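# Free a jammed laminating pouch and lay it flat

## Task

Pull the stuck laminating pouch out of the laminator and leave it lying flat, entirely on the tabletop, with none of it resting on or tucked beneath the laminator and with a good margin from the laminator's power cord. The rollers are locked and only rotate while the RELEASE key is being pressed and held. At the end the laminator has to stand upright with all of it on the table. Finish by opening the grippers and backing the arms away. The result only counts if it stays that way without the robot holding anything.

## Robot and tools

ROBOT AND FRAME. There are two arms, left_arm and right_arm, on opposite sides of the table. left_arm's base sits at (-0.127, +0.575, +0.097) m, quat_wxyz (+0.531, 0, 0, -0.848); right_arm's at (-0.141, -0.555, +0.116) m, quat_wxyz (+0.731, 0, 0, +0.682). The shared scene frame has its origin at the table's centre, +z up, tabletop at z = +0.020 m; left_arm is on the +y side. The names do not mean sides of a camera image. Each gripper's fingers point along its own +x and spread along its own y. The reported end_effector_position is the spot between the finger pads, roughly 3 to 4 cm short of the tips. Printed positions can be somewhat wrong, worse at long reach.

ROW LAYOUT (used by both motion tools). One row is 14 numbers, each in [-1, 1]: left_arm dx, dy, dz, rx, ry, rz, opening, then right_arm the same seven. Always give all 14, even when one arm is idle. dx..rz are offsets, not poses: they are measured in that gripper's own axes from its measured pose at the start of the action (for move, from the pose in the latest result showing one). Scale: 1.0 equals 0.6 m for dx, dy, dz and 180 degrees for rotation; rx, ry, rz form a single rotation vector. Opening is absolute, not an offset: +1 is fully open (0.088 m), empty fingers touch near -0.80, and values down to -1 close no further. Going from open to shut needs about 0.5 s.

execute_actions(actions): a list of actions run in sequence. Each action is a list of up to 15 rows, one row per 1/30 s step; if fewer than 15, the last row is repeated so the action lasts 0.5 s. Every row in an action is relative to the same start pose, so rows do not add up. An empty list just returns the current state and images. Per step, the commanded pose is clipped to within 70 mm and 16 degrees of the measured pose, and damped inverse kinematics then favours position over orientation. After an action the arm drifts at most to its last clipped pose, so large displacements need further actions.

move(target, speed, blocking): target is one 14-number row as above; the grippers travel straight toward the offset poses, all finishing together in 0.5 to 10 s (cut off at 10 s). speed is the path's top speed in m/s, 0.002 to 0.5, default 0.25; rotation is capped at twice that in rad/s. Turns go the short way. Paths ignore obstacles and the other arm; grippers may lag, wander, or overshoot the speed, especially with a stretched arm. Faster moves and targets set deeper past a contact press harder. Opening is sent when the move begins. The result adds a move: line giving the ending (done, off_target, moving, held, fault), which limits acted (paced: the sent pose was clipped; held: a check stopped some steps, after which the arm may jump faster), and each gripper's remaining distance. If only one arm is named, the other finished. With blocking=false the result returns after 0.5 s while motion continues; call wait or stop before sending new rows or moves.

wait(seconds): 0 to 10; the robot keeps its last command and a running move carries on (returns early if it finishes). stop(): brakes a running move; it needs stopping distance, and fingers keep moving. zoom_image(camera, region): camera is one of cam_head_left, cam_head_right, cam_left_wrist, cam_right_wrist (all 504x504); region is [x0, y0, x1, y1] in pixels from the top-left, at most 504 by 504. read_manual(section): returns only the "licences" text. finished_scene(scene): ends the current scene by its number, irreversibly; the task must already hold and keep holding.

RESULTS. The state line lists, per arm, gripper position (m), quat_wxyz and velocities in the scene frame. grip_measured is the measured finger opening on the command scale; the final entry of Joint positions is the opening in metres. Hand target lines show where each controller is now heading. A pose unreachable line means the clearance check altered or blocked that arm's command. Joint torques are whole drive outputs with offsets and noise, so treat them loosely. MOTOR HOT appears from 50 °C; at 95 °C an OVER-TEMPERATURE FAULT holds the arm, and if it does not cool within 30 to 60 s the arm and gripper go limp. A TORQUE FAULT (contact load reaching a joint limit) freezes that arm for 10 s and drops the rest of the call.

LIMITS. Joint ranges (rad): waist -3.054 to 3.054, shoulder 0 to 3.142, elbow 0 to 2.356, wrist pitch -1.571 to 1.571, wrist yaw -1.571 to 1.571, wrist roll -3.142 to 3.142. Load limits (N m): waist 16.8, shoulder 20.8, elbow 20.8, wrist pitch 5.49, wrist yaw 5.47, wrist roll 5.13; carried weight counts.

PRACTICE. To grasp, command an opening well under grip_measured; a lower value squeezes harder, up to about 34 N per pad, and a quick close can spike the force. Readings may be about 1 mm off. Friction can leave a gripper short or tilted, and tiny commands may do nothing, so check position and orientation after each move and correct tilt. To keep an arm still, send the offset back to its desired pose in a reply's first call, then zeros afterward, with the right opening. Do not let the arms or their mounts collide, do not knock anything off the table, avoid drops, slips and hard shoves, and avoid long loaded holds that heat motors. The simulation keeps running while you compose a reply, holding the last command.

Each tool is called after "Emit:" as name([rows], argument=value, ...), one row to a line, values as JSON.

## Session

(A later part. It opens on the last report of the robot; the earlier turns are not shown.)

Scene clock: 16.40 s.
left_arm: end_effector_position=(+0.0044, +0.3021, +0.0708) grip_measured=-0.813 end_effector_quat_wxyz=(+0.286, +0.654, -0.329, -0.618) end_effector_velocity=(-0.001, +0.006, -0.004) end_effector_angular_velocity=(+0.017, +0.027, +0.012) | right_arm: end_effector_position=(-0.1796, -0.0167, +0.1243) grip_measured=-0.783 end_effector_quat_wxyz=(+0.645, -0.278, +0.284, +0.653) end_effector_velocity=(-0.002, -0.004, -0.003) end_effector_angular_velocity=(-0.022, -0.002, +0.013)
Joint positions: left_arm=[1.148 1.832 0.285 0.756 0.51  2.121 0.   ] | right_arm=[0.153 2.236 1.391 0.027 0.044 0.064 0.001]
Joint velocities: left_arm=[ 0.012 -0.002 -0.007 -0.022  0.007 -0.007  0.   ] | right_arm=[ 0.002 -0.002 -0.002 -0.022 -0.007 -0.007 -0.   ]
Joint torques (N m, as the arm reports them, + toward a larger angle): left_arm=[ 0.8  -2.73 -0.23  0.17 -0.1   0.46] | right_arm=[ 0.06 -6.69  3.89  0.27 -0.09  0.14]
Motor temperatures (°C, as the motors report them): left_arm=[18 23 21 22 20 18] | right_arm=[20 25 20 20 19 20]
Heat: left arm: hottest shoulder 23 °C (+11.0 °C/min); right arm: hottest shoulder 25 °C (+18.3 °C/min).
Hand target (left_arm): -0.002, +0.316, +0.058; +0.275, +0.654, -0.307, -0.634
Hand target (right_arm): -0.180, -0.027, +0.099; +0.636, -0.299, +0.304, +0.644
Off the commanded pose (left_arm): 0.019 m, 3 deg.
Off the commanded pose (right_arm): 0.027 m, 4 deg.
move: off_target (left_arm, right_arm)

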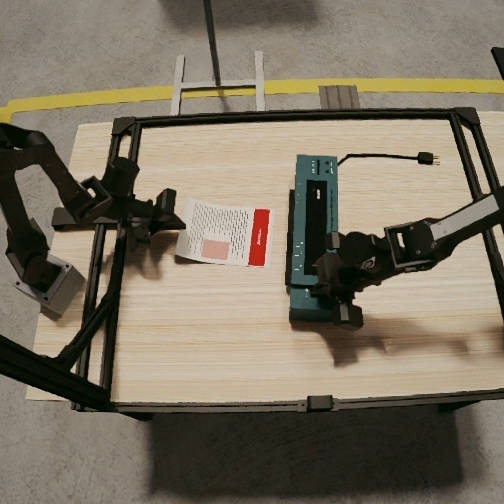

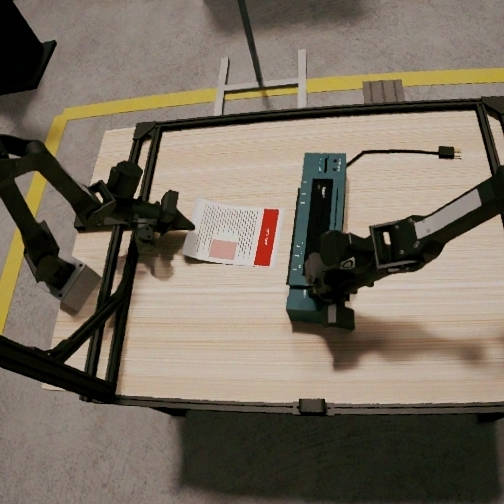

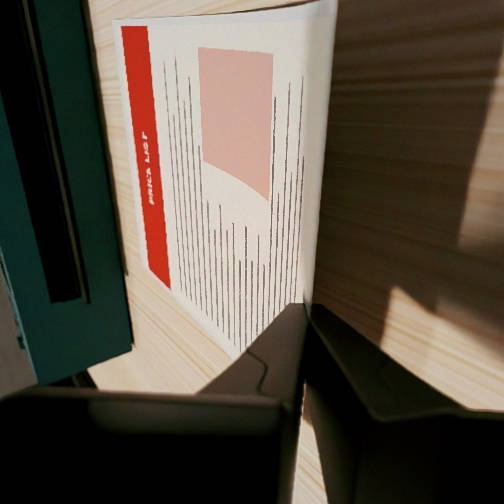

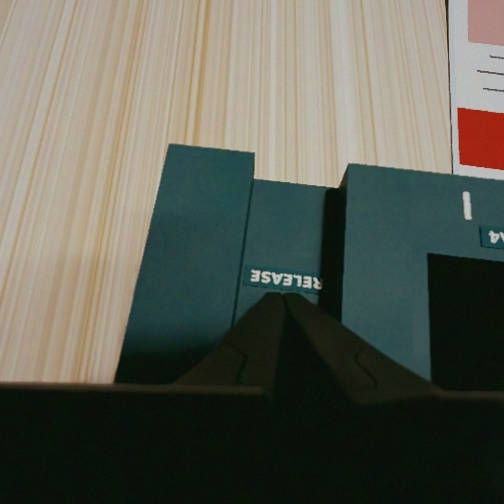

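Emit:
move(target=[0,0,0,0,0,0,0,-0.15,0,0.03,0,0,0,-1], speed=0.15)

Emit:
move(target=[-0.12,0,0,0,0,0,0,-0.15,0,0,0,0,0,-1], speed=0.1)

Scene clock: 17.77 s.
left_arm: end_effector_position=(+0.0055, +0.3011, +0.0726) grip_measured=+0.000 end_effector_quat_wxyz=(+0.287, +0.655, -0.332, -0.616) end_effector_velocity=(-0.007, +0.001, -0.002) end_effector_angular_velocity=(+0.007, +0.032, -0.018) | right_arm: end_effector_position=(-0.1775, -0.0622, +0.2018) grip_measured=-0.783 end_effector_quat_wxyz=(+0.645, -0.277, +0.283, +0.654) end_effector_velocity=(+0.000, -0.004, -0.003) end_effector_angular_velocity=(-0.022, -0.002, +0.008)
Joint positions: left_arm=[1.148 1.828 0.286 0.759 0.511 2.122 0.039] | right_arm=[ 0.157  1.939  1.269 -0.145  0.045  0.066  0.001]
Joint velocities: left_arm=[-0.007 -0.002 -0.002 -0.022  0.022 -0.007 -0.   ] | right_arm=[-0.002 -0.002 -0.002 -0.022 -0.007 -0.007 -0.   ]
Joint torques (N m, as the arm reports them, + toward a larger angle): left_arm=[ 0.   -4.29  2.69  1.24  0.28 -0.06] | right_arm=[ 0.32 -9.94  4.27  1.09  0.17  0.12]
Motor temperatures (°C, as the motors report them): left_arm=[18 23 21 22 20 18] | right_arm=[20 25 20 20 19 20]
Heat: left arm: hottest shoulder 23 °C (+10.1 °C/min); right arm: hottest shoulder 25 °C (+16.9 °C/min).
Hand target (left_arm): +0.004, +0.302, +0.071; +0.286, +0.654, -0.329, -0.618
Hand target (right_arm): -0.178, -0.065, +0.202; +0.645, -0.278, +0.284, +0.653
Off the commanded pose (left_arm): 0.002 m, 0 deg.
Off the commanded pose (right_arm): 0.003 m, 0 deg.
move: done

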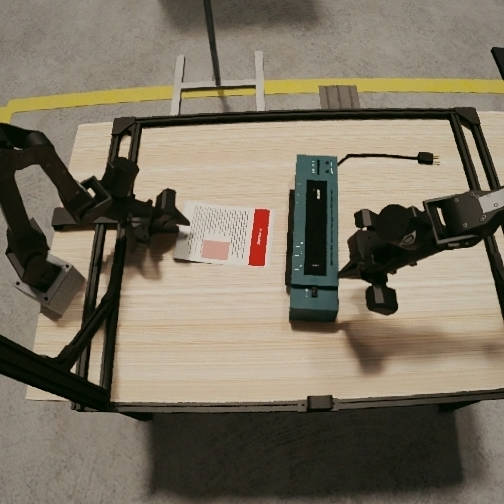

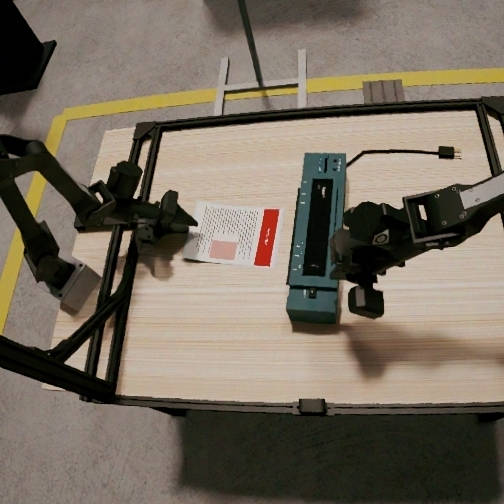

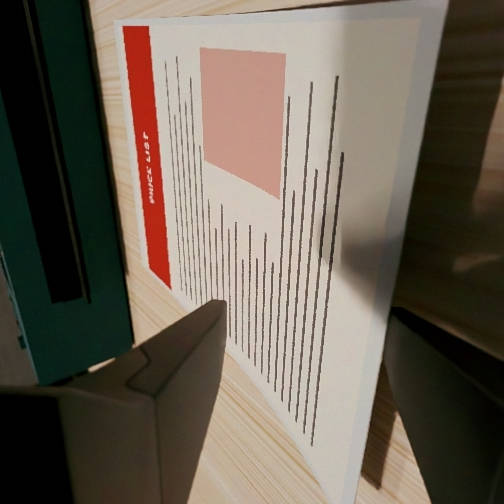

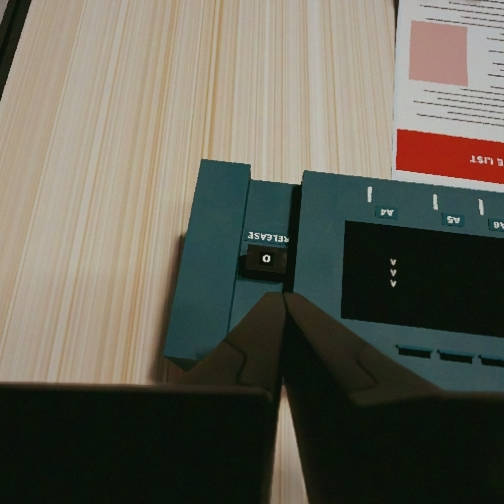

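Scene clock: 19.17 s.
left_arm: end_effector_position=(+0.0049, +0.3564, +0.1170) grip_measured=+0.000 end_effector_quat_wxyz=(+0.288, +0.654, -0.331, -0.616) end_effector_velocity=(-0.002, +0.002, -0.002) end_effector_angular_velocity=(+0.015, +0.016, +0.007) | right_arm: end_effector_position=(-0.1756, -0.1205, +0.2682) grip_measured=-0.783 end_effector_quat_wxyz=(+0.645, -0.275, +0.281, +0.655) end_effector_velocity=(+0.000, -0.004, -0.003) end_effector_angular_velocity=(-0.022, -0.022, +0.029)
Joint positions: left_arm=[1.365 1.349 0.217 0.242 0.657 2.312 0.039] | right_arm=[ 0.166  1.644  1.178 -0.343  0.05   0.073  0.001]
Joint velocities: left_arm=[-0.002 -0.007 -0.002 -0.022 -0.007 -0.007 -0.   ] | right_arm=[-0.002 -0.002 -0.002 -0.022 -0.007 -0.037  0.   ]
Joint torques (N m, as the arm reports them, + toward a larger angle): left_arm=[ 0.31 -3.34  3.82  1.11  0.47  0.26] | right_arm=[ 0.31 -8.1   4.48  1.07  0.17  0.12]
Motor temperatures (°C, as the motors report them): left_arm=[18 23 21 22 20 18] | right_arm=[20 26 20 21 19 20]
Heat: left arm: hottest shoulder 23 °C (+9.4 °C/min); right arm: hottest shoulder 26 °C (+18.8 °C/min).
Hand target (left_arm): +0.004, +0.358, +0.117; +0.287, +0.654, -0.332, -0.616
Hand target (right_arm): -0.176, -0.124, +0.267; +0.645, -0.277, +0.282, +0.654
Off the commanded pose (left_arm): 0.002 m, 0 deg.
Off the commanded pose (right_arm): 0.004 m, 0 deg.
move: done

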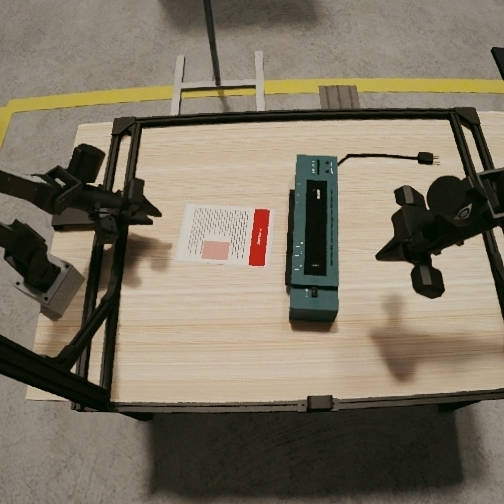

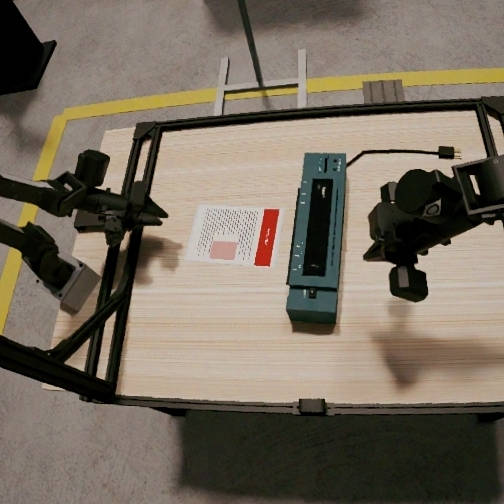

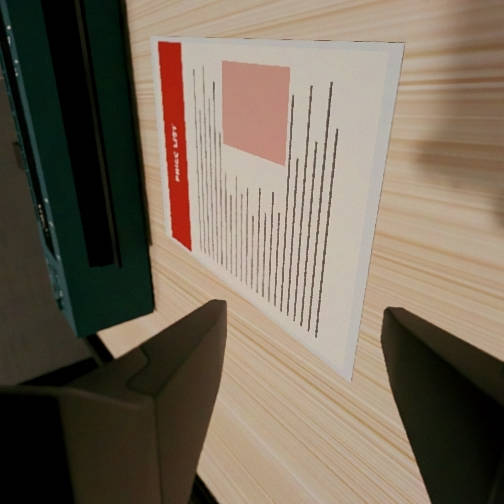

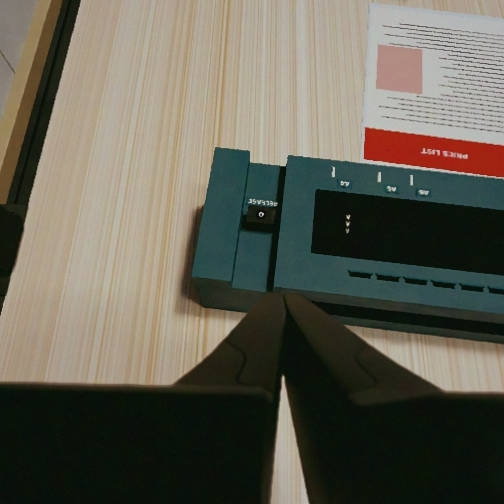

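Emit:
finished_scene(scene=1)

The scene is finished: the task was done.


## Next scene

The same job, from a new start.

Emit:
execute_actions(actions=[])

Scene clock: 0.00 s.
left_arm: end_effector_position=(+0.2112, +0.3625, +0.1409) grip_measured=+0.817 end_effector_quat_wxyz=(+0.936, +0.063, +0.101, +0.331) end_effector_velocity=(-0.001, +0.001, +0.002) end_effector_angular_velocity=(+0.016, +0.003, -0.004) | right_arm: end_effector_position=(-0.0632, -0.4271, +0.3001) grip_measured=+0.850 end_effector_quat_wxyz=(+0.753, +0.108, +0.641, -0.106) end_effector_velocity=(-0.002, -0.001, -0.001) end_effector_angular_velocity=(-0.010, +0.012, +0.010)
Joint positions: left_arm=[ 1.082  2.375  1.456 -1.047 -1.41  -1.783  0.079] | right_arm=[-0.324  1.079  1.097 -1.548  0.153  1.478  0.081]
Joint velocities: left_arm=[-0.002 -0.002 -0.002 -0.022 -0.007 -0.007  0.   ] | right_arm=[ 0.002  0.002 -0.002 -0.007 -0.007 -0.007  0.   ]
Joint torques (N m, as the arm reports them, + toward a larger angle): no reading
Motor temperatures (°C, as the motors report them): left_arm=[18 21 20 21 20 18] | right_arm=[20 20 19 20 19 20]
Heat: left arm: hottest shoulder 21 °C (+0.0 °C/min); right arm: hottest waist 20 °C (+0.0 °C/min).
Hand target (left_arm): +0.211, +0.362, +0.141; +0.936, +0.063, +0.101, +0.331
Hand target (right_arm): -0.063, -0.427, +0.300; +0.753, +0.108, +0.641, -0.106

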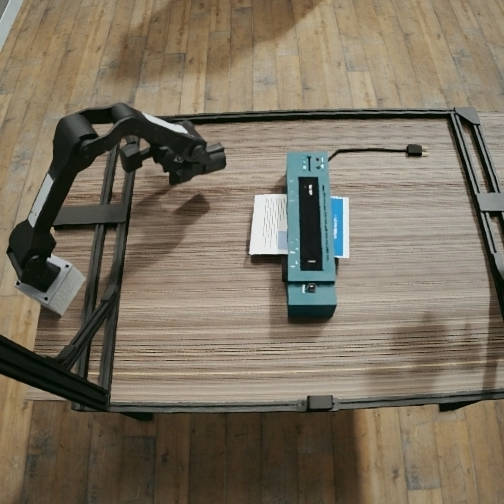

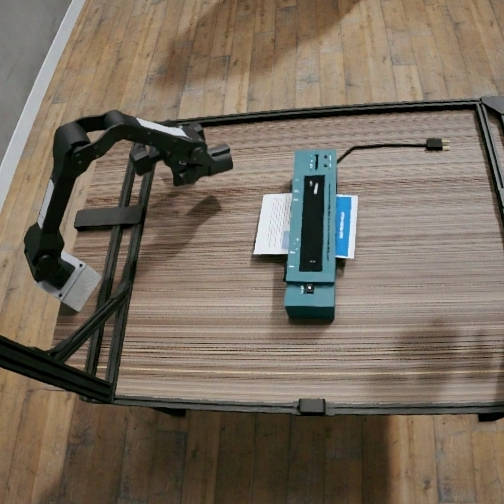

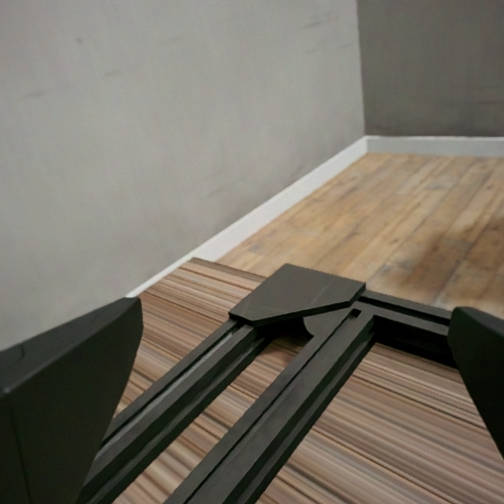

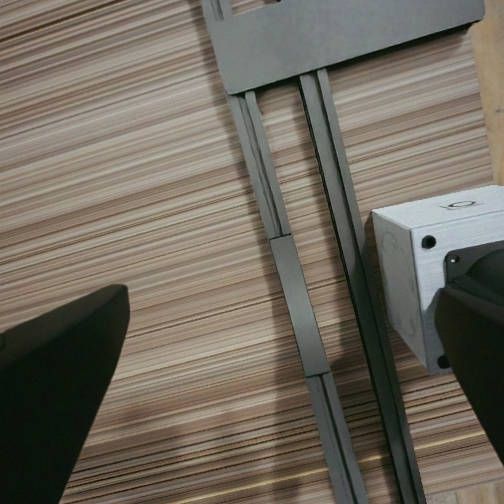

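Emit:
move(target=[-0.433,-0.025,-0.106,-0.037,0.462,-0.401,-0.1,0.189,0.573,-0.399,-0.553,-0.103,0.233,-1])

Scene clock: 4.90 s.
left_arm: end_effector_position=(+0.0094, +0.1856, +0.1210) grip_measured=-0.100 end_effector_quat_wxyz=(-0.657, +0.271, -0.644, +0.283) end_effector_velocity=(+0.002, +0.000, +0.001) end_effector_angular_velocity=(-0.004, -0.003, +0.013) | right_arm: end_effector_position=(-0.1692, -0.0317, +0.1684) grip_measured=-0.783 end_effector_quat_wxyz=(+0.638, -0.308, +0.306, +0.636) end_effector_velocity=(-0.004, -0.002, -0.001) end_effector_angular_velocity=(-0.008, +0.012, +0.022)
Joint positions: left_arm=[ 0.901  1.837  0.797  0.225  0.308 -1.227  0.034] | right_arm=[ 0.136  2.124  1.456 -0.231  0.045  0.049  0.001]
Joint velocities: left_arm=[ 0.002 -0.002 -0.002  0.007 -0.007 -0.007 -0.   ] | right_arm=[ 0.002 -0.002 -0.002 -0.007 -0.022 -0.007  0.   ]
Joint torques (N m, as the arm reports them, + toward a larger angle): left_arm=[ 0.31 -6.03  3.76  1.71  0.18 -0.13] | right_arm=[-0.31 -8.25  6.    1.04 -0.09 -0.11]
Motor temperatures (°C, as the motors report them): left_arm=[18 23 20 21 20 18] | right_arm=[20 20 19 20 19 20]
Heat: left arm: hottest shoulder 23 °C (+0.0 °C/min); right arm: hottest waist 20 °C (+0.0 °C/min).
Hand target (left_arm): +0.008, +0.190, +0.114; +0.656, -0.269, +0.650, -0.274
Hand target (right_arm): -0.168, -0.031, +0.161; +0.635, -0.313, +0.310, +0.635
Off the commanded pose (left_arm): 0.008 m, 2 deg.
Off the commanded pose (right_arm): 0.009 m, 1 deg.
move: off_target (right_arm)

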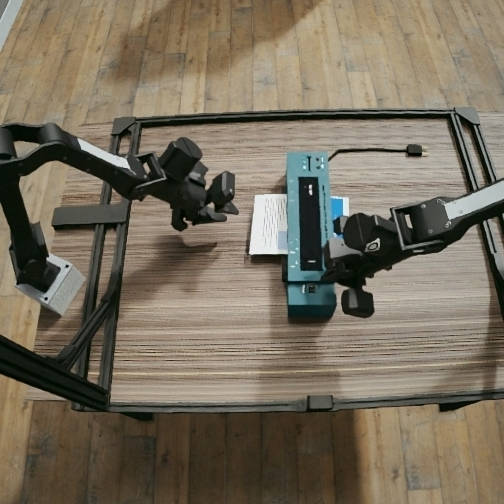

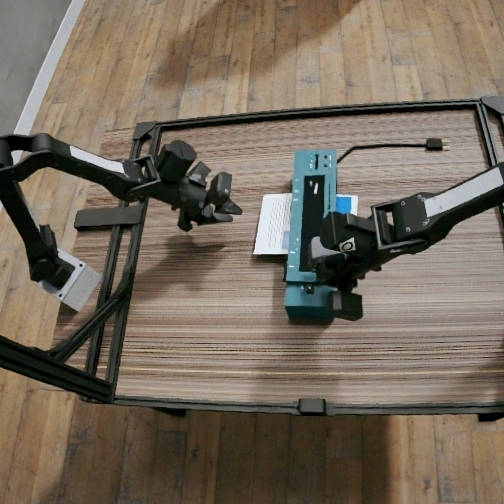

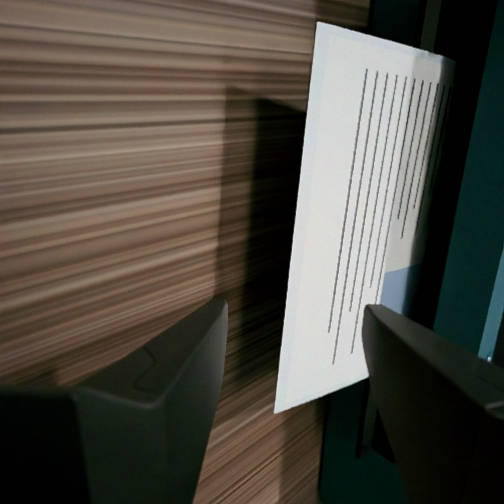

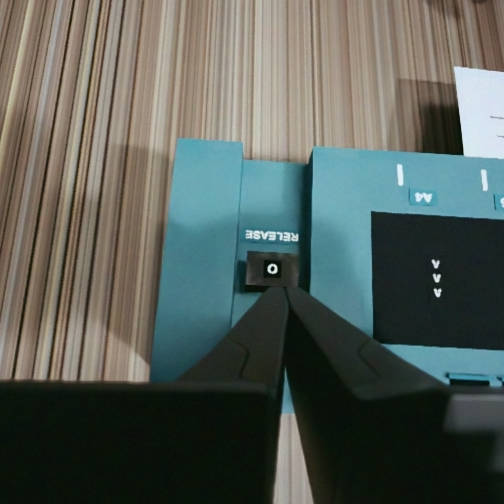

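Emit:
move(target=[0.102,0.006,0,0,0,0,-0.1,0.095,0,-0.042,0,0,0,-1], speed=0.07)

Scene clock: 6.30 s.
left_arm: end_effector_position=(+0.0101, +0.1464, +0.0779) grip_measured=-0.100 end_effector_quat_wxyz=(-0.657, +0.270, -0.644, +0.284) end_effector_velocity=(+0.001, -0.003, +0.001) end_effector_angular_velocity=(-0.000, -0.001, +0.008) | right_arm: end_effector_position=(-0.1704, -0.0146, +0.1255) grip_measured=-0.783 end_effector_quat_wxyz=(+0.642, -0.298, +0.297, +0.641) end_effector_velocity=(-0.002, -0.000, +0.001) end_effector_angular_velocity=(-0.003, +0.001, +0.013)
Joint positions: left_arm=[ 0.854  2.077  0.916  0.356  0.277 -1.259  0.034] | right_arm=[ 0.136  2.25   1.457 -0.077  0.045  0.049  0.001]
Joint velocities: left_arm=[-0.002  0.002  0.012 -0.007 -0.007 -0.007 -0.   ] | right_arm=[ 0.002 -0.002  0.002 -0.007 -0.007 -0.007  0.   ]
Joint torques (N m, as the arm reports them, + toward a larger angle): left_arm=[-0.26 -7.15  5.62  1.7  -0.02 -0.14] | right_arm=[-0.27 -7.03  5.5   1.24 -0.04 -0.06]
Motor temperatures (°C, as the motors report them): left_arm=[18 23 21 21 20 18] | right_arm=[20 21 20 20 19 20]
Heat: left arm: hottest shoulder 23 °C (+19.0 °C/min); right arm: hottest shoulder 21 °C (+9.5 °C/min).
Hand target (left_arm): +0.010, +0.144, +0.076; +0.657, -0.271, +0.644, -0.283
Hand target (right_arm): -0.169, -0.016, +0.109; +0.638, -0.308, +0.306, +0.636
Off the commanded pose (left_arm): 0.003 m, 0 deg.
Off the commanded pose (right_arm): 0.017 m, 2 deg.
move: off_target (right_arm)

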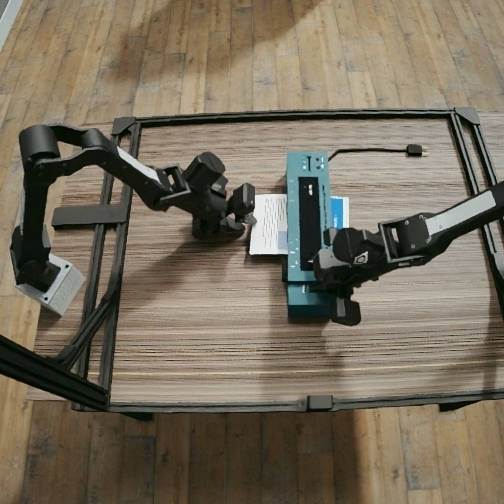

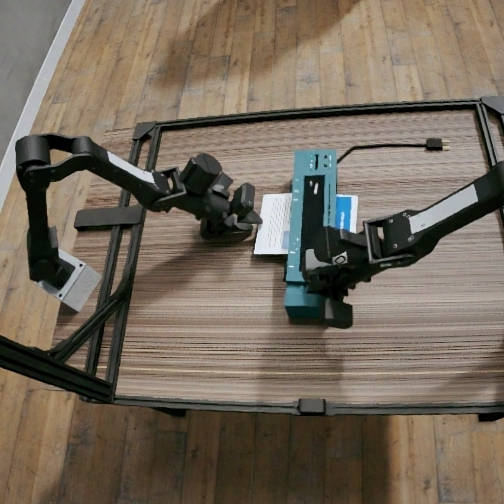

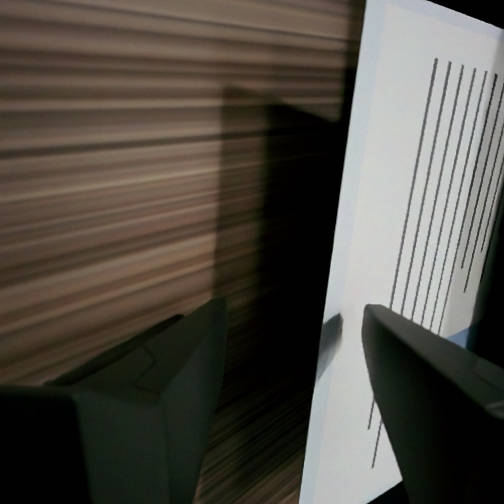

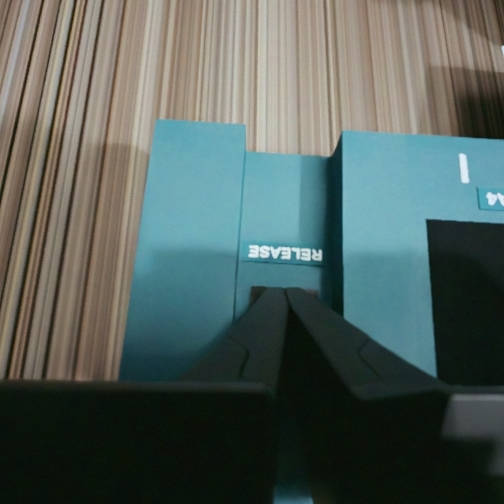

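Left: dy −.03, dz −.01.

Emit:
move(target=[0.047,-0.023,0,0,0,0,-0.1,0.03,0,-0.028,0,0.01,0,-1], speed=0.05)

Emit:
move(target=[0,0,0,0,0,0,-1,0.03,0,-0.028,0,0.01,0,-1], speed=0.05)

Emit:
move(target=[-0.06,0.058,0,0,0,0,-1,0.03,0,-0.028,0,0.01,0,-1], speed=0.04)

Scene clock: 7.63 s.
left_arm: end_effector_position=(+0.0106, +0.1185, +0.0713) grip_measured=-0.100 end_effector_quat_wxyz=(-0.658, +0.270, -0.642, +0.286) end_effector_velocity=(+0.002, -0.001, -0.001) end_effector_angular_velocity=(+0.008, -0.019, +0.008) | right_arm: end_effector_position=(-0.1705, -0.0121, +0.1245) grip_measured=-0.783 end_effector_quat_wxyz=(+0.644, -0.294, +0.293, +0.643) end_effector_velocity=(-0.002, -0.002, -0.001) end_effector_angular_velocity=(-0.008, +0.010, +0.002)
Joint positions: left_arm=[ 0.826  2.164  1.031  0.339  0.257 -1.278  0.034] | right_arm=[ 0.136  2.257  1.457 -0.057  0.045  0.049  0.001]
Joint velocities: left_arm=[-0.002  0.002  0.007 -0.007 -0.022  0.007  0.   ] | right_arm=[ 0.002 -0.002 -0.002 -0.007 -0.007  0.007 -0.   ]
Joint torques (N m, as the arm reports them, + toward a larger angle): left_arm=[-0.29 -7.78  5.67  1.4   0.01 -0.11] | right_arm=[-0.05 -6.34  5.    1.2  -0.03  0.05]
Motor temperatures (°C, as the motors report them): left_arm=[18 23 21 22 20 18] | right_arm=[20 21 20 21 19 20]
Heat: left arm: hottest shoulder 23 °C (+15.7 °C/min); right arm: hottest shoulder 21 °C (+7.9 °C/min).
Hand target (left_arm): +0.010, +0.117, +0.068; +0.657, -0.270, +0.644, -0.284
Hand target (right_arm): -0.170, -0.017, +0.102; +0.637, -0.308, +0.307, +0.636
Off the commanded pose (left_arm): 0.004 m, 0 deg.
Off the commanded pose (right_arm): 0.024 m, 2 deg.
move: off_target (right_arm)

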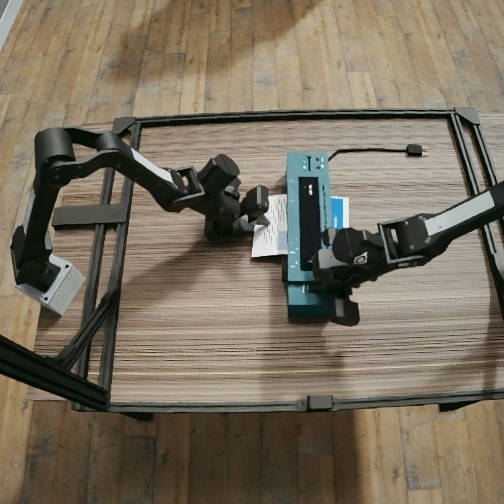

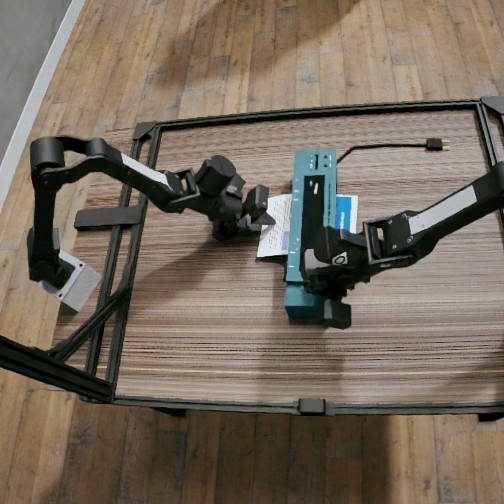

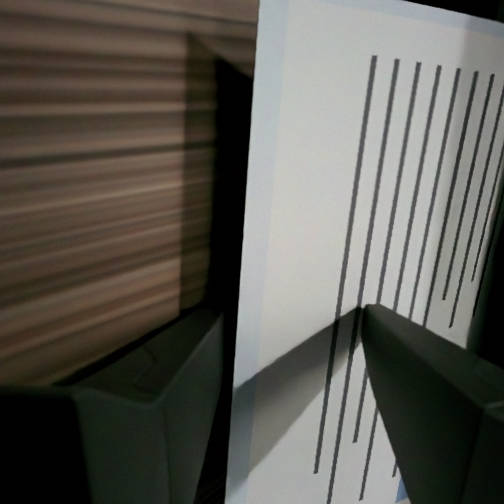

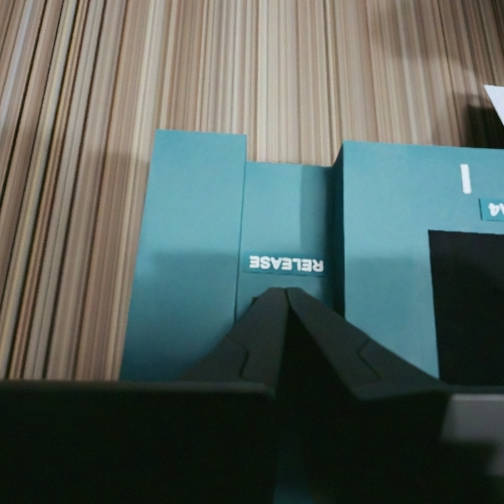

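Scene clock: 8.37 s.
left_arm: end_effector_position=(+0.0102, +0.1184, +0.0713) grip_measured=-0.804 end_effector_quat_wxyz=(-0.658, +0.267, -0.641, +0.290) end_effector_velocity=(-0.003, +0.001, -0.002) end_effector_angular_velocity=(+0.018, -0.004, -0.007) | right_arm: end_effector_position=(-0.1707, -0.0097, +0.1239) grip_measured=-0.783 end_effector_quat_wxyz=(+0.645, -0.290, +0.290, +0.645) end_effector_velocity=(-0.002, +0.001, +0.001) end_effector_angular_velocity=(+0.007, +0.001, +0.013)
Joint positions: left_arm=[ 0.826  2.164  1.03   0.339  0.259 -1.268  0.   ] | right_arm=[ 0.136  2.263  1.457 -0.039  0.045  0.049  0.001]
Joint velocities: left_arm=[-0.007 -0.002  0.002 -0.022 -0.007  0.007  0.   ] | right_arm=[ 0.002 -0.002 -0.002  0.007 -0.007 -0.007 -0.   ]
Joint torques (N m, as the arm reports them, + toward a larger angle): left_arm=[ 0.05 -9.23  4.62  1.56  0.05 -0.32] | right_arm=[-0.05 -6.15  5.14  1.2  -0.03  0.06]
Motor temperatures (°C, as the motors report them): left_arm=[18 23 21 22 20 18] | right_arm=[20 21 20 21 19 20]
Heat: left arm: hottest shoulder 23 °C (+14.3 °C/min); right arm: hottest shoulder 21 °C (+7.2 °C/min).
Hand target (left_arm): +0.011, +0.119, +0.071; +0.657, -0.270, +0.642, -0.286
Hand target (right_arm): -0.170, -0.014, +0.100; +0.639, -0.304, +0.303, +0.638
Off the commanded pose (left_arm): 0.000 m, 1 deg.
Off the commanded pose (right_arm): 0.024 m, 2 deg.
move: off_target (right_arm)

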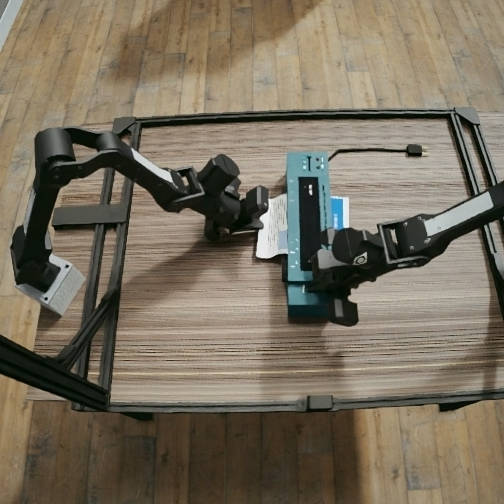

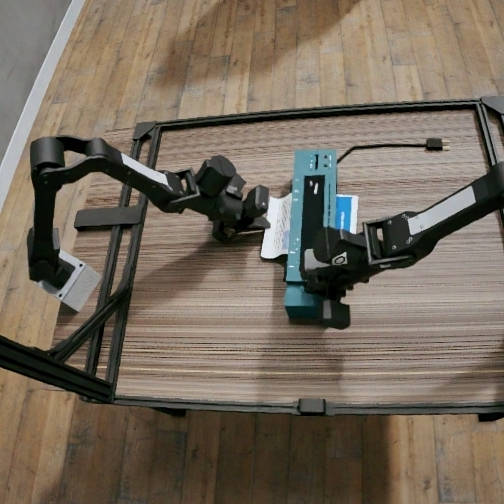

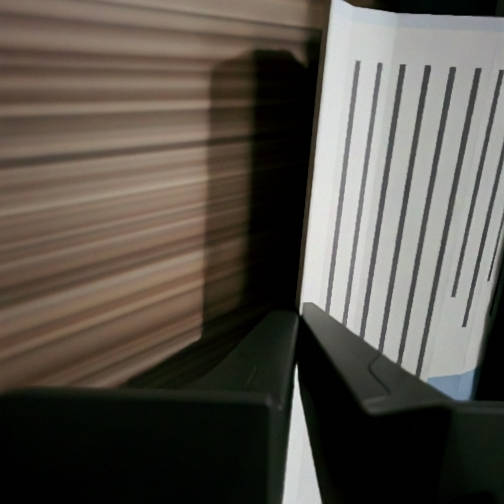

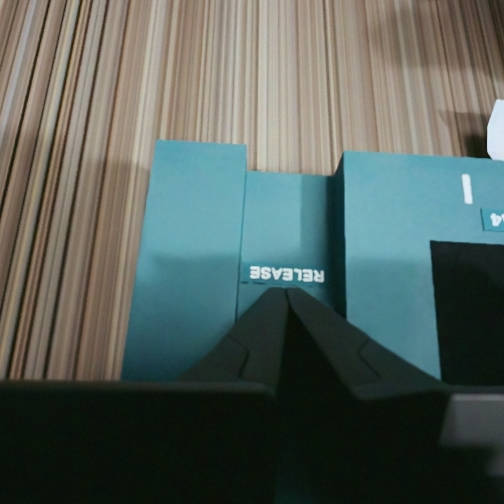

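Scene clock: 9.93 s.
left_arm: end_effector_position=(+0.0107, +0.1570, +0.0797) grip_measured=-0.810 end_effector_quat_wxyz=(-0.657, +0.271, -0.633, +0.307) end_effector_velocity=(-0.001, +0.001, -0.001) end_effector_angular_velocity=(+0.009, +0.004, +0.008) | right_arm: end_effector_position=(-0.1709, -0.0075, +0.1237) grip_measured=-0.783 end_effector_quat_wxyz=(+0.647, -0.286, +0.286, +0.647) end_effector_velocity=(+0.000, -0.000, +0.001) end_effector_angular_velocity=(-0.003, +0.000, +0.008)
Joint positions: left_arm=[ 0.873  2.055  0.847  0.437  0.302 -1.222  0.   ] | right_arm=[ 0.136  2.268  1.457 -0.023  0.044  0.049  0.001]
Joint velocities: left_arm=[-0.002 -0.002 -0.002 -0.007 -0.007 -0.007  0.   ] | right_arm=[-0.002 -0.002  0.002 -0.007 -0.007 -0.007 -0.   ]
Joint torques (N m, as the arm reports them, + toward a larger angle): left_arm=[ 0.77 -8.27  1.64  0.8   0.02 -0.08] | right_arm=[-0.04 -6.01  5.3   1.28 -0.03  0.05]
Motor temperatures (°C, as the motors report them): left_arm=[18 24 21 22 20 18] | right_arm=[20 22 20 21 19 20]
Heat: left arm: hottest shoulder 24 °C (+18.1 °C/min); right arm: hottest shoulder 22 °C (+12.1 °C/min).
Hand target (left_arm): +0.011, +0.168, +0.071; +0.658, -0.267, +0.642, -0.290
Hand target (right_arm): -0.171, -0.011, +0.100; +0.641, -0.300, +0.300, +0.640
Off the commanded pose (left_arm): 0.014 m, 2 deg.
Off the commanded pose (right_arm): 0.025 m, 2 deg.
move: off_target (left_arm, right_arm)

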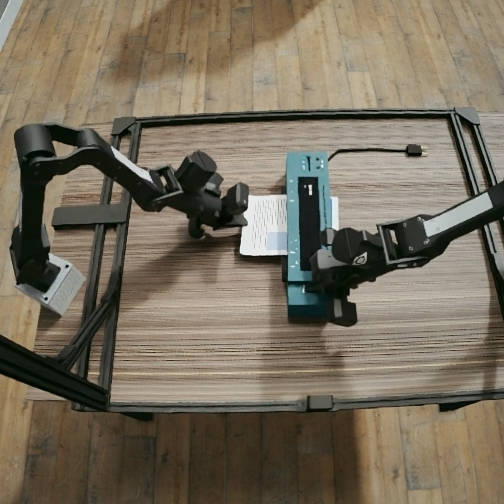

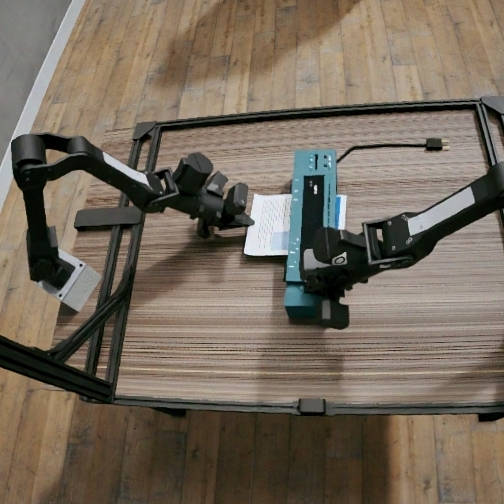

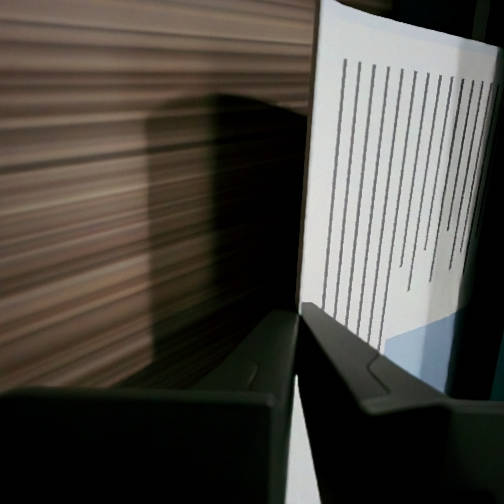

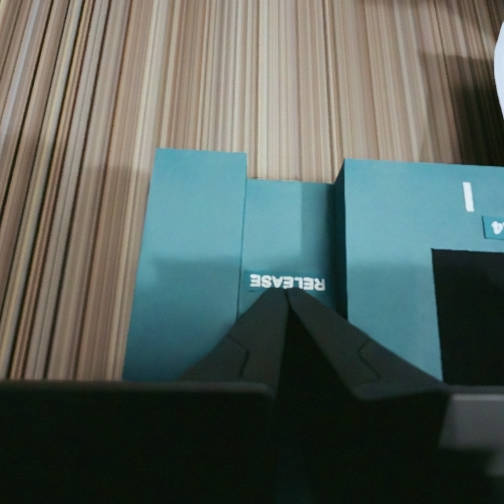

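Emit:
move(target=[-0.204,0.197,0,0,0,0,-1,0.02,0,-0.04,0,0.02,0,-1], speed=0.06)

Scene clock: 13.20 s.
left_arm: end_effector_position=(+0.0189, +0.3166, +0.0795) grip_measured=-0.813 end_effector_quat_wxyz=(-0.654, +0.275, -0.626, +0.323) end_effector_velocity=(+0.001, +0.004, -0.001) end_effector_angular_velocity=(+0.009, +0.018, +0.026) | right_arm: end_effector_position=(-0.1707, -0.0075, +0.1245) grip_measured=-0.783 end_effector_quat_wxyz=(+0.647, -0.286, +0.286, +0.647) end_effector_velocity=(+0.000, -0.002, -0.001) end_effector_angular_velocity=(-0.008, +0.010, -0.003)
Joint positions: left_arm=[ 1.246  1.739  0.317  0.555  0.573 -0.916  0.   ] | right_arm=[ 0.135  2.266  1.457 -0.024  0.044  0.049  0.001]
Joint velocities: left_arm=[ 0.007 -0.007 -0.007 -0.007 -0.007 -0.022  0.   ] | right_arm=[-0.002 -0.002 -0.002 -0.007 -0.007  0.007 -0.   ]
Joint torques (N m, as the arm reports them, + toward a larger angle): left_arm=[ 0.99 -4.23  0.87  0.52 -0.06  0.44] | right_arm=[ 0.05 -7.29  3.89  0.27 -0.06  0.12]
Motor temperatures (°C, as the motors report them): left_arm=[18 25 21 22 20 18] | right_arm=[20 23 20 21 19 20]
Heat: left arm: hottest shoulder 25 °C (+18.2 °C/min); right arm: hottest shoulder 23 °C (+13.6 °C/min).
Hand target (left_arm): +0.015, +0.327, +0.072; +0.656, -0.272, +0.634, -0.307
Hand target (right_arm): -0.171, -0.018, +0.099; +0.637, -0.306, +0.306, +0.637
Off the commanded pose (left_arm): 0.012 m, 2 deg.
Off the commanded pose (right_arm): 0.028 m, 4 deg.
move: off_target (left_arm, right_arm)

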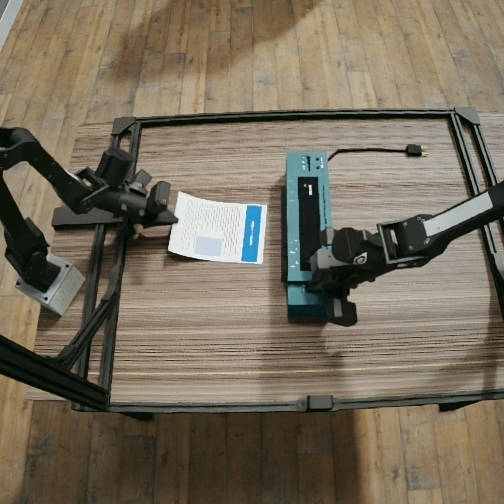

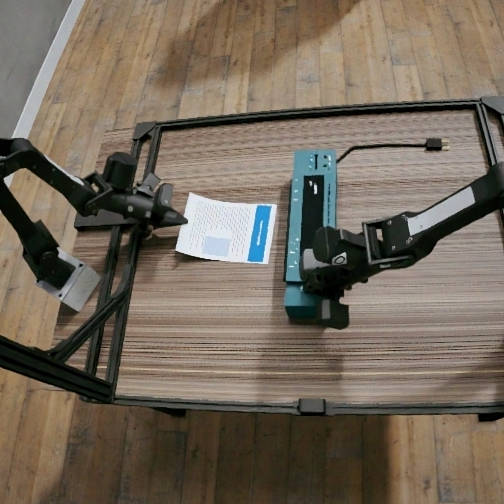

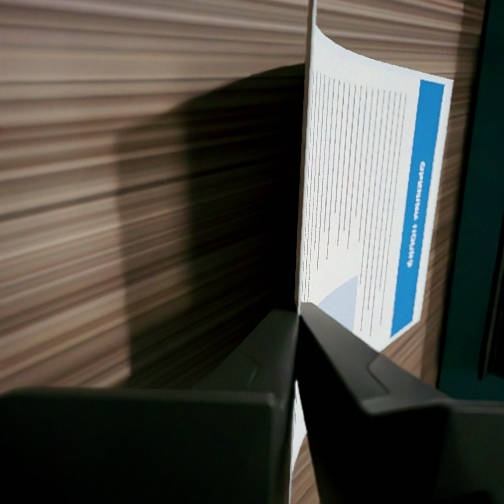

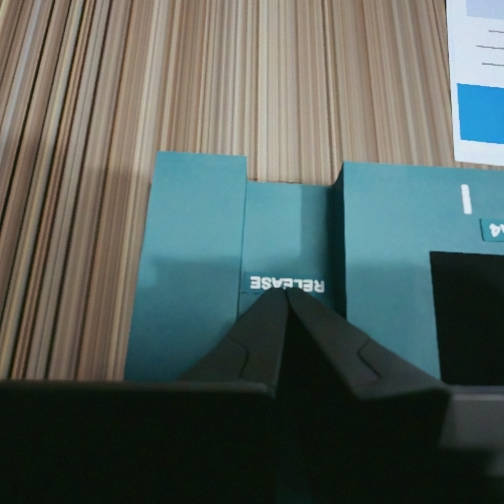

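Emit:
move(target=[0,0,0,0,0,0,0,-0.15,0,0.03,0,0,0,-1], speed=0.15)

Emit:
move(target=[-0.12,0,0,0,0,0,0,-0.15,0,0,0,0,0,-1], speed=0.1)

Scene clock: 17.20 s.
left_arm: end_effector_position=(+0.0197, +0.3163, +0.0804) grip_measured=+0.000 end_effector_quat_wxyz=(-0.655, +0.276, -0.624, +0.324) end_effector_velocity=(-0.002, +0.003, -0.003) end_effector_angular_velocity=(+0.019, +0.017, +0.007) | right_arm: end_effector_position=(-0.1697, -0.0517, +0.2036) grip_measured=-0.783 end_effector_quat_wxyz=(+0.647, -0.284, +0.284, +0.648) end_effector_velocity=(-0.002, -0.002, -0.001) end_effector_angular_velocity=(-0.008, +0.011, +0.018)
Joint positions: left_arm=[ 1.248  1.738  0.317  0.557  0.574 -0.916  0.039] | right_arm=[ 0.14   1.976  1.338 -0.19   0.047  0.052  0.001]
Joint velocities: left_arm=[-0.002 -0.002 -0.002 -0.022 -0.007 -0.007 -0.   ] | right_arm=[-0.002 -0.002 -0.002 -0.007 -0.022 -0.007 -0.   ]
Joint torques (N m, as the arm reports them, + toward a larger angle): left_arm=[-0.1  -4.46  3.34  1.33  0.22  0.1 ] | right_arm=[  0.28 -10.27   4.37   1.07   0.14   0.12]
Motor temperatures (°C, as the motors report them): left_arm=[18 24 21 22 20 18] | right_arm=[20 24 20 21 19 20]
Heat: left arm: hottest shoulder 24 °C (+10.5 °C/min); right arm: hottest shoulder 24 °C (+14.0 °C/min).
Hand target (left_arm): +0.019, +0.317, +0.080; +0.654, -0.275, +0.626, -0.323
Hand target (right_arm): -0.171, -0.055, +0.203; +0.647, -0.286, +0.286, +0.647
Off the commanded pose (left_arm): 0.001 m, 0 deg.
Off the commanded pose (right_arm): 0.003 m, 0 deg.
move: done

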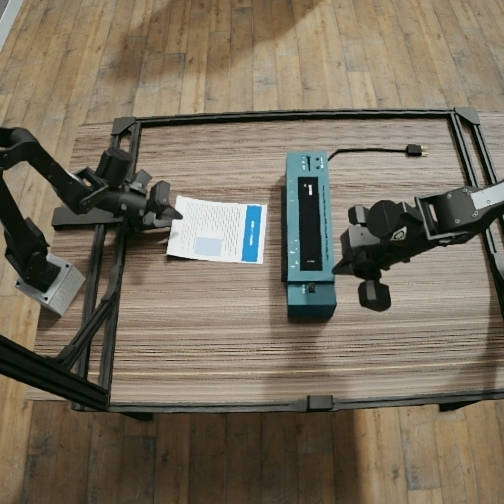

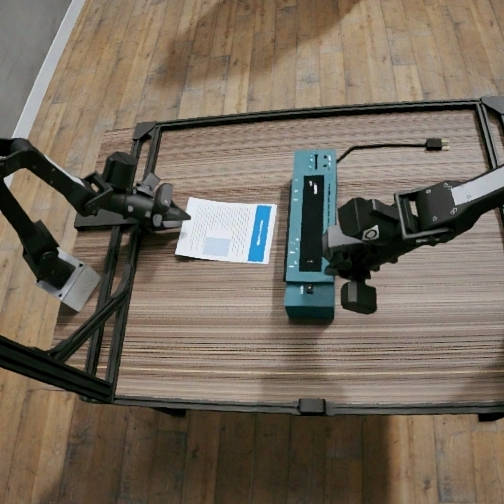

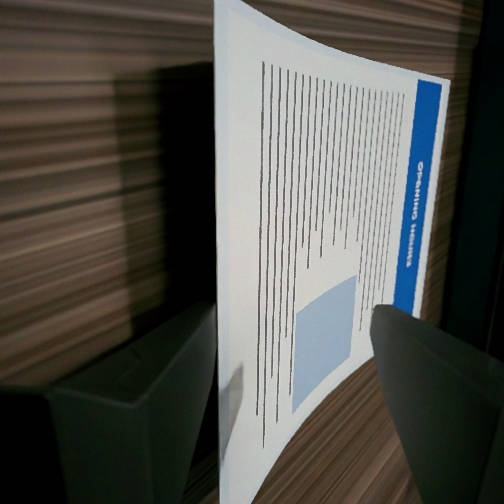

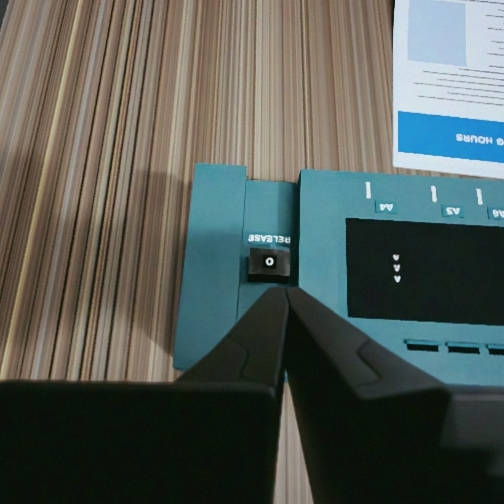

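Scene clock: 18.60 s.
left_arm: end_effector_position=(+0.0170, +0.3722, +0.1239) grip_measured=+0.000 end_effector_quat_wxyz=(-0.652, +0.276, -0.628, +0.321) end_effector_velocity=(-0.001, +0.001, -0.000) end_effector_angular_velocity=(+0.006, +0.016, +0.016) | right_arm: end_effector_position=(-0.1690, -0.1091, +0.2712) grip_measured=-0.783 end_effector_quat_wxyz=(+0.648, -0.281, +0.282, +0.649) end_effector_velocity=(-0.004, +0.001, -0.001) end_effector_angular_velocity=(+0.000, +0.022, +0.028)
Joint positions: left_arm=[ 1.478  1.319  0.292  0.014  0.712 -0.687  0.039] | right_arm=[ 0.149  1.688  1.246 -0.379  0.052  0.059  0.001]
Joint velocities: left_arm=[-0.002 -0.007 -0.002 -0.007 -0.007 -0.022  0.   ] | right_arm=[-0.002  0.002 -0.002  0.007 -0.037 -0.007 -0.   ]
Joint torques (N m, as the arm reports them, + toward a larger angle): left_arm=[ 0.22 -3.53  5.28  1.05  0.45  0.31] | right_arm=[ 0.31 -8.47  4.55  1.05  0.15  0.12]
Motor temperatures (°C, as the motors report them): left_arm=[18 24 21 22 20 18] | right_arm=[20 24 20 21 19 20]
Heat: left arm: hottest shoulder 24 °C (+9.7 °C/min); right arm: hottest shoulder 24 °C (+12.9 °C/min).
Hand target (left_arm): +0.019, +0.372, +0.126; +0.654, -0.276, +0.625, -0.325
Hand target (right_arm): -0.170, -0.113, +0.269; +0.647, -0.284, +0.284, +0.648
Off the commanded pose (left_arm): 0.003 m, 1 deg.
Off the commanded pose (right_arm): 0.004 m, 0 deg.
move: done

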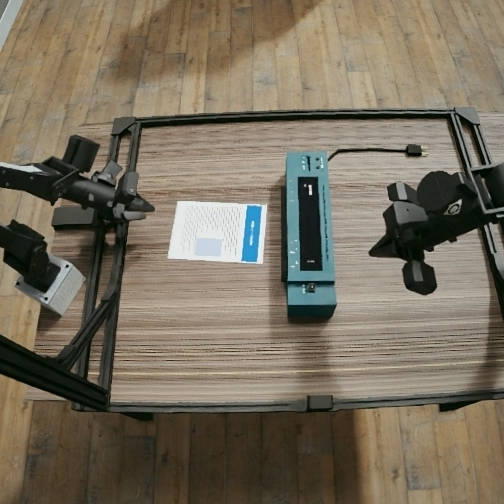

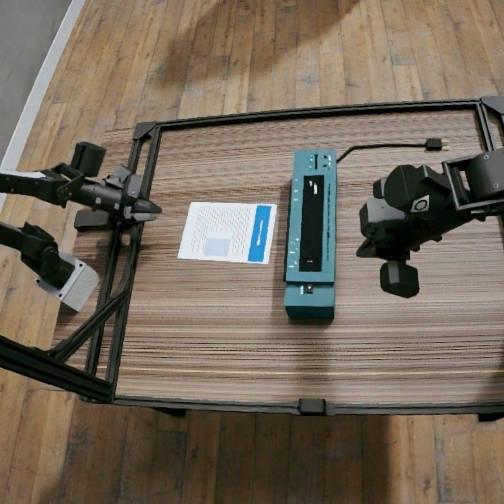

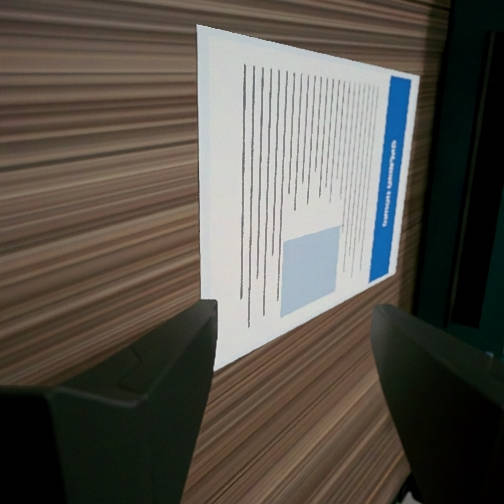

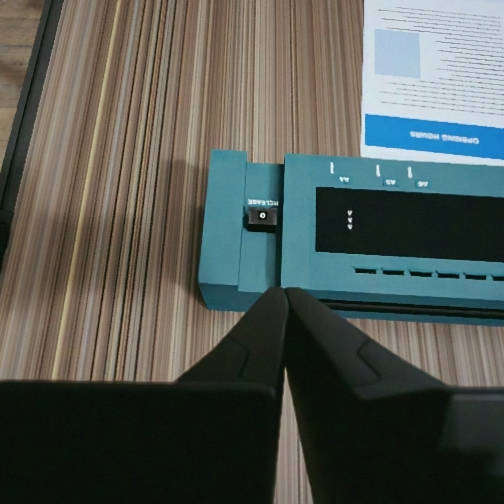

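Emit:
finished_scene(scene=2)

The scene is finished: the task was done.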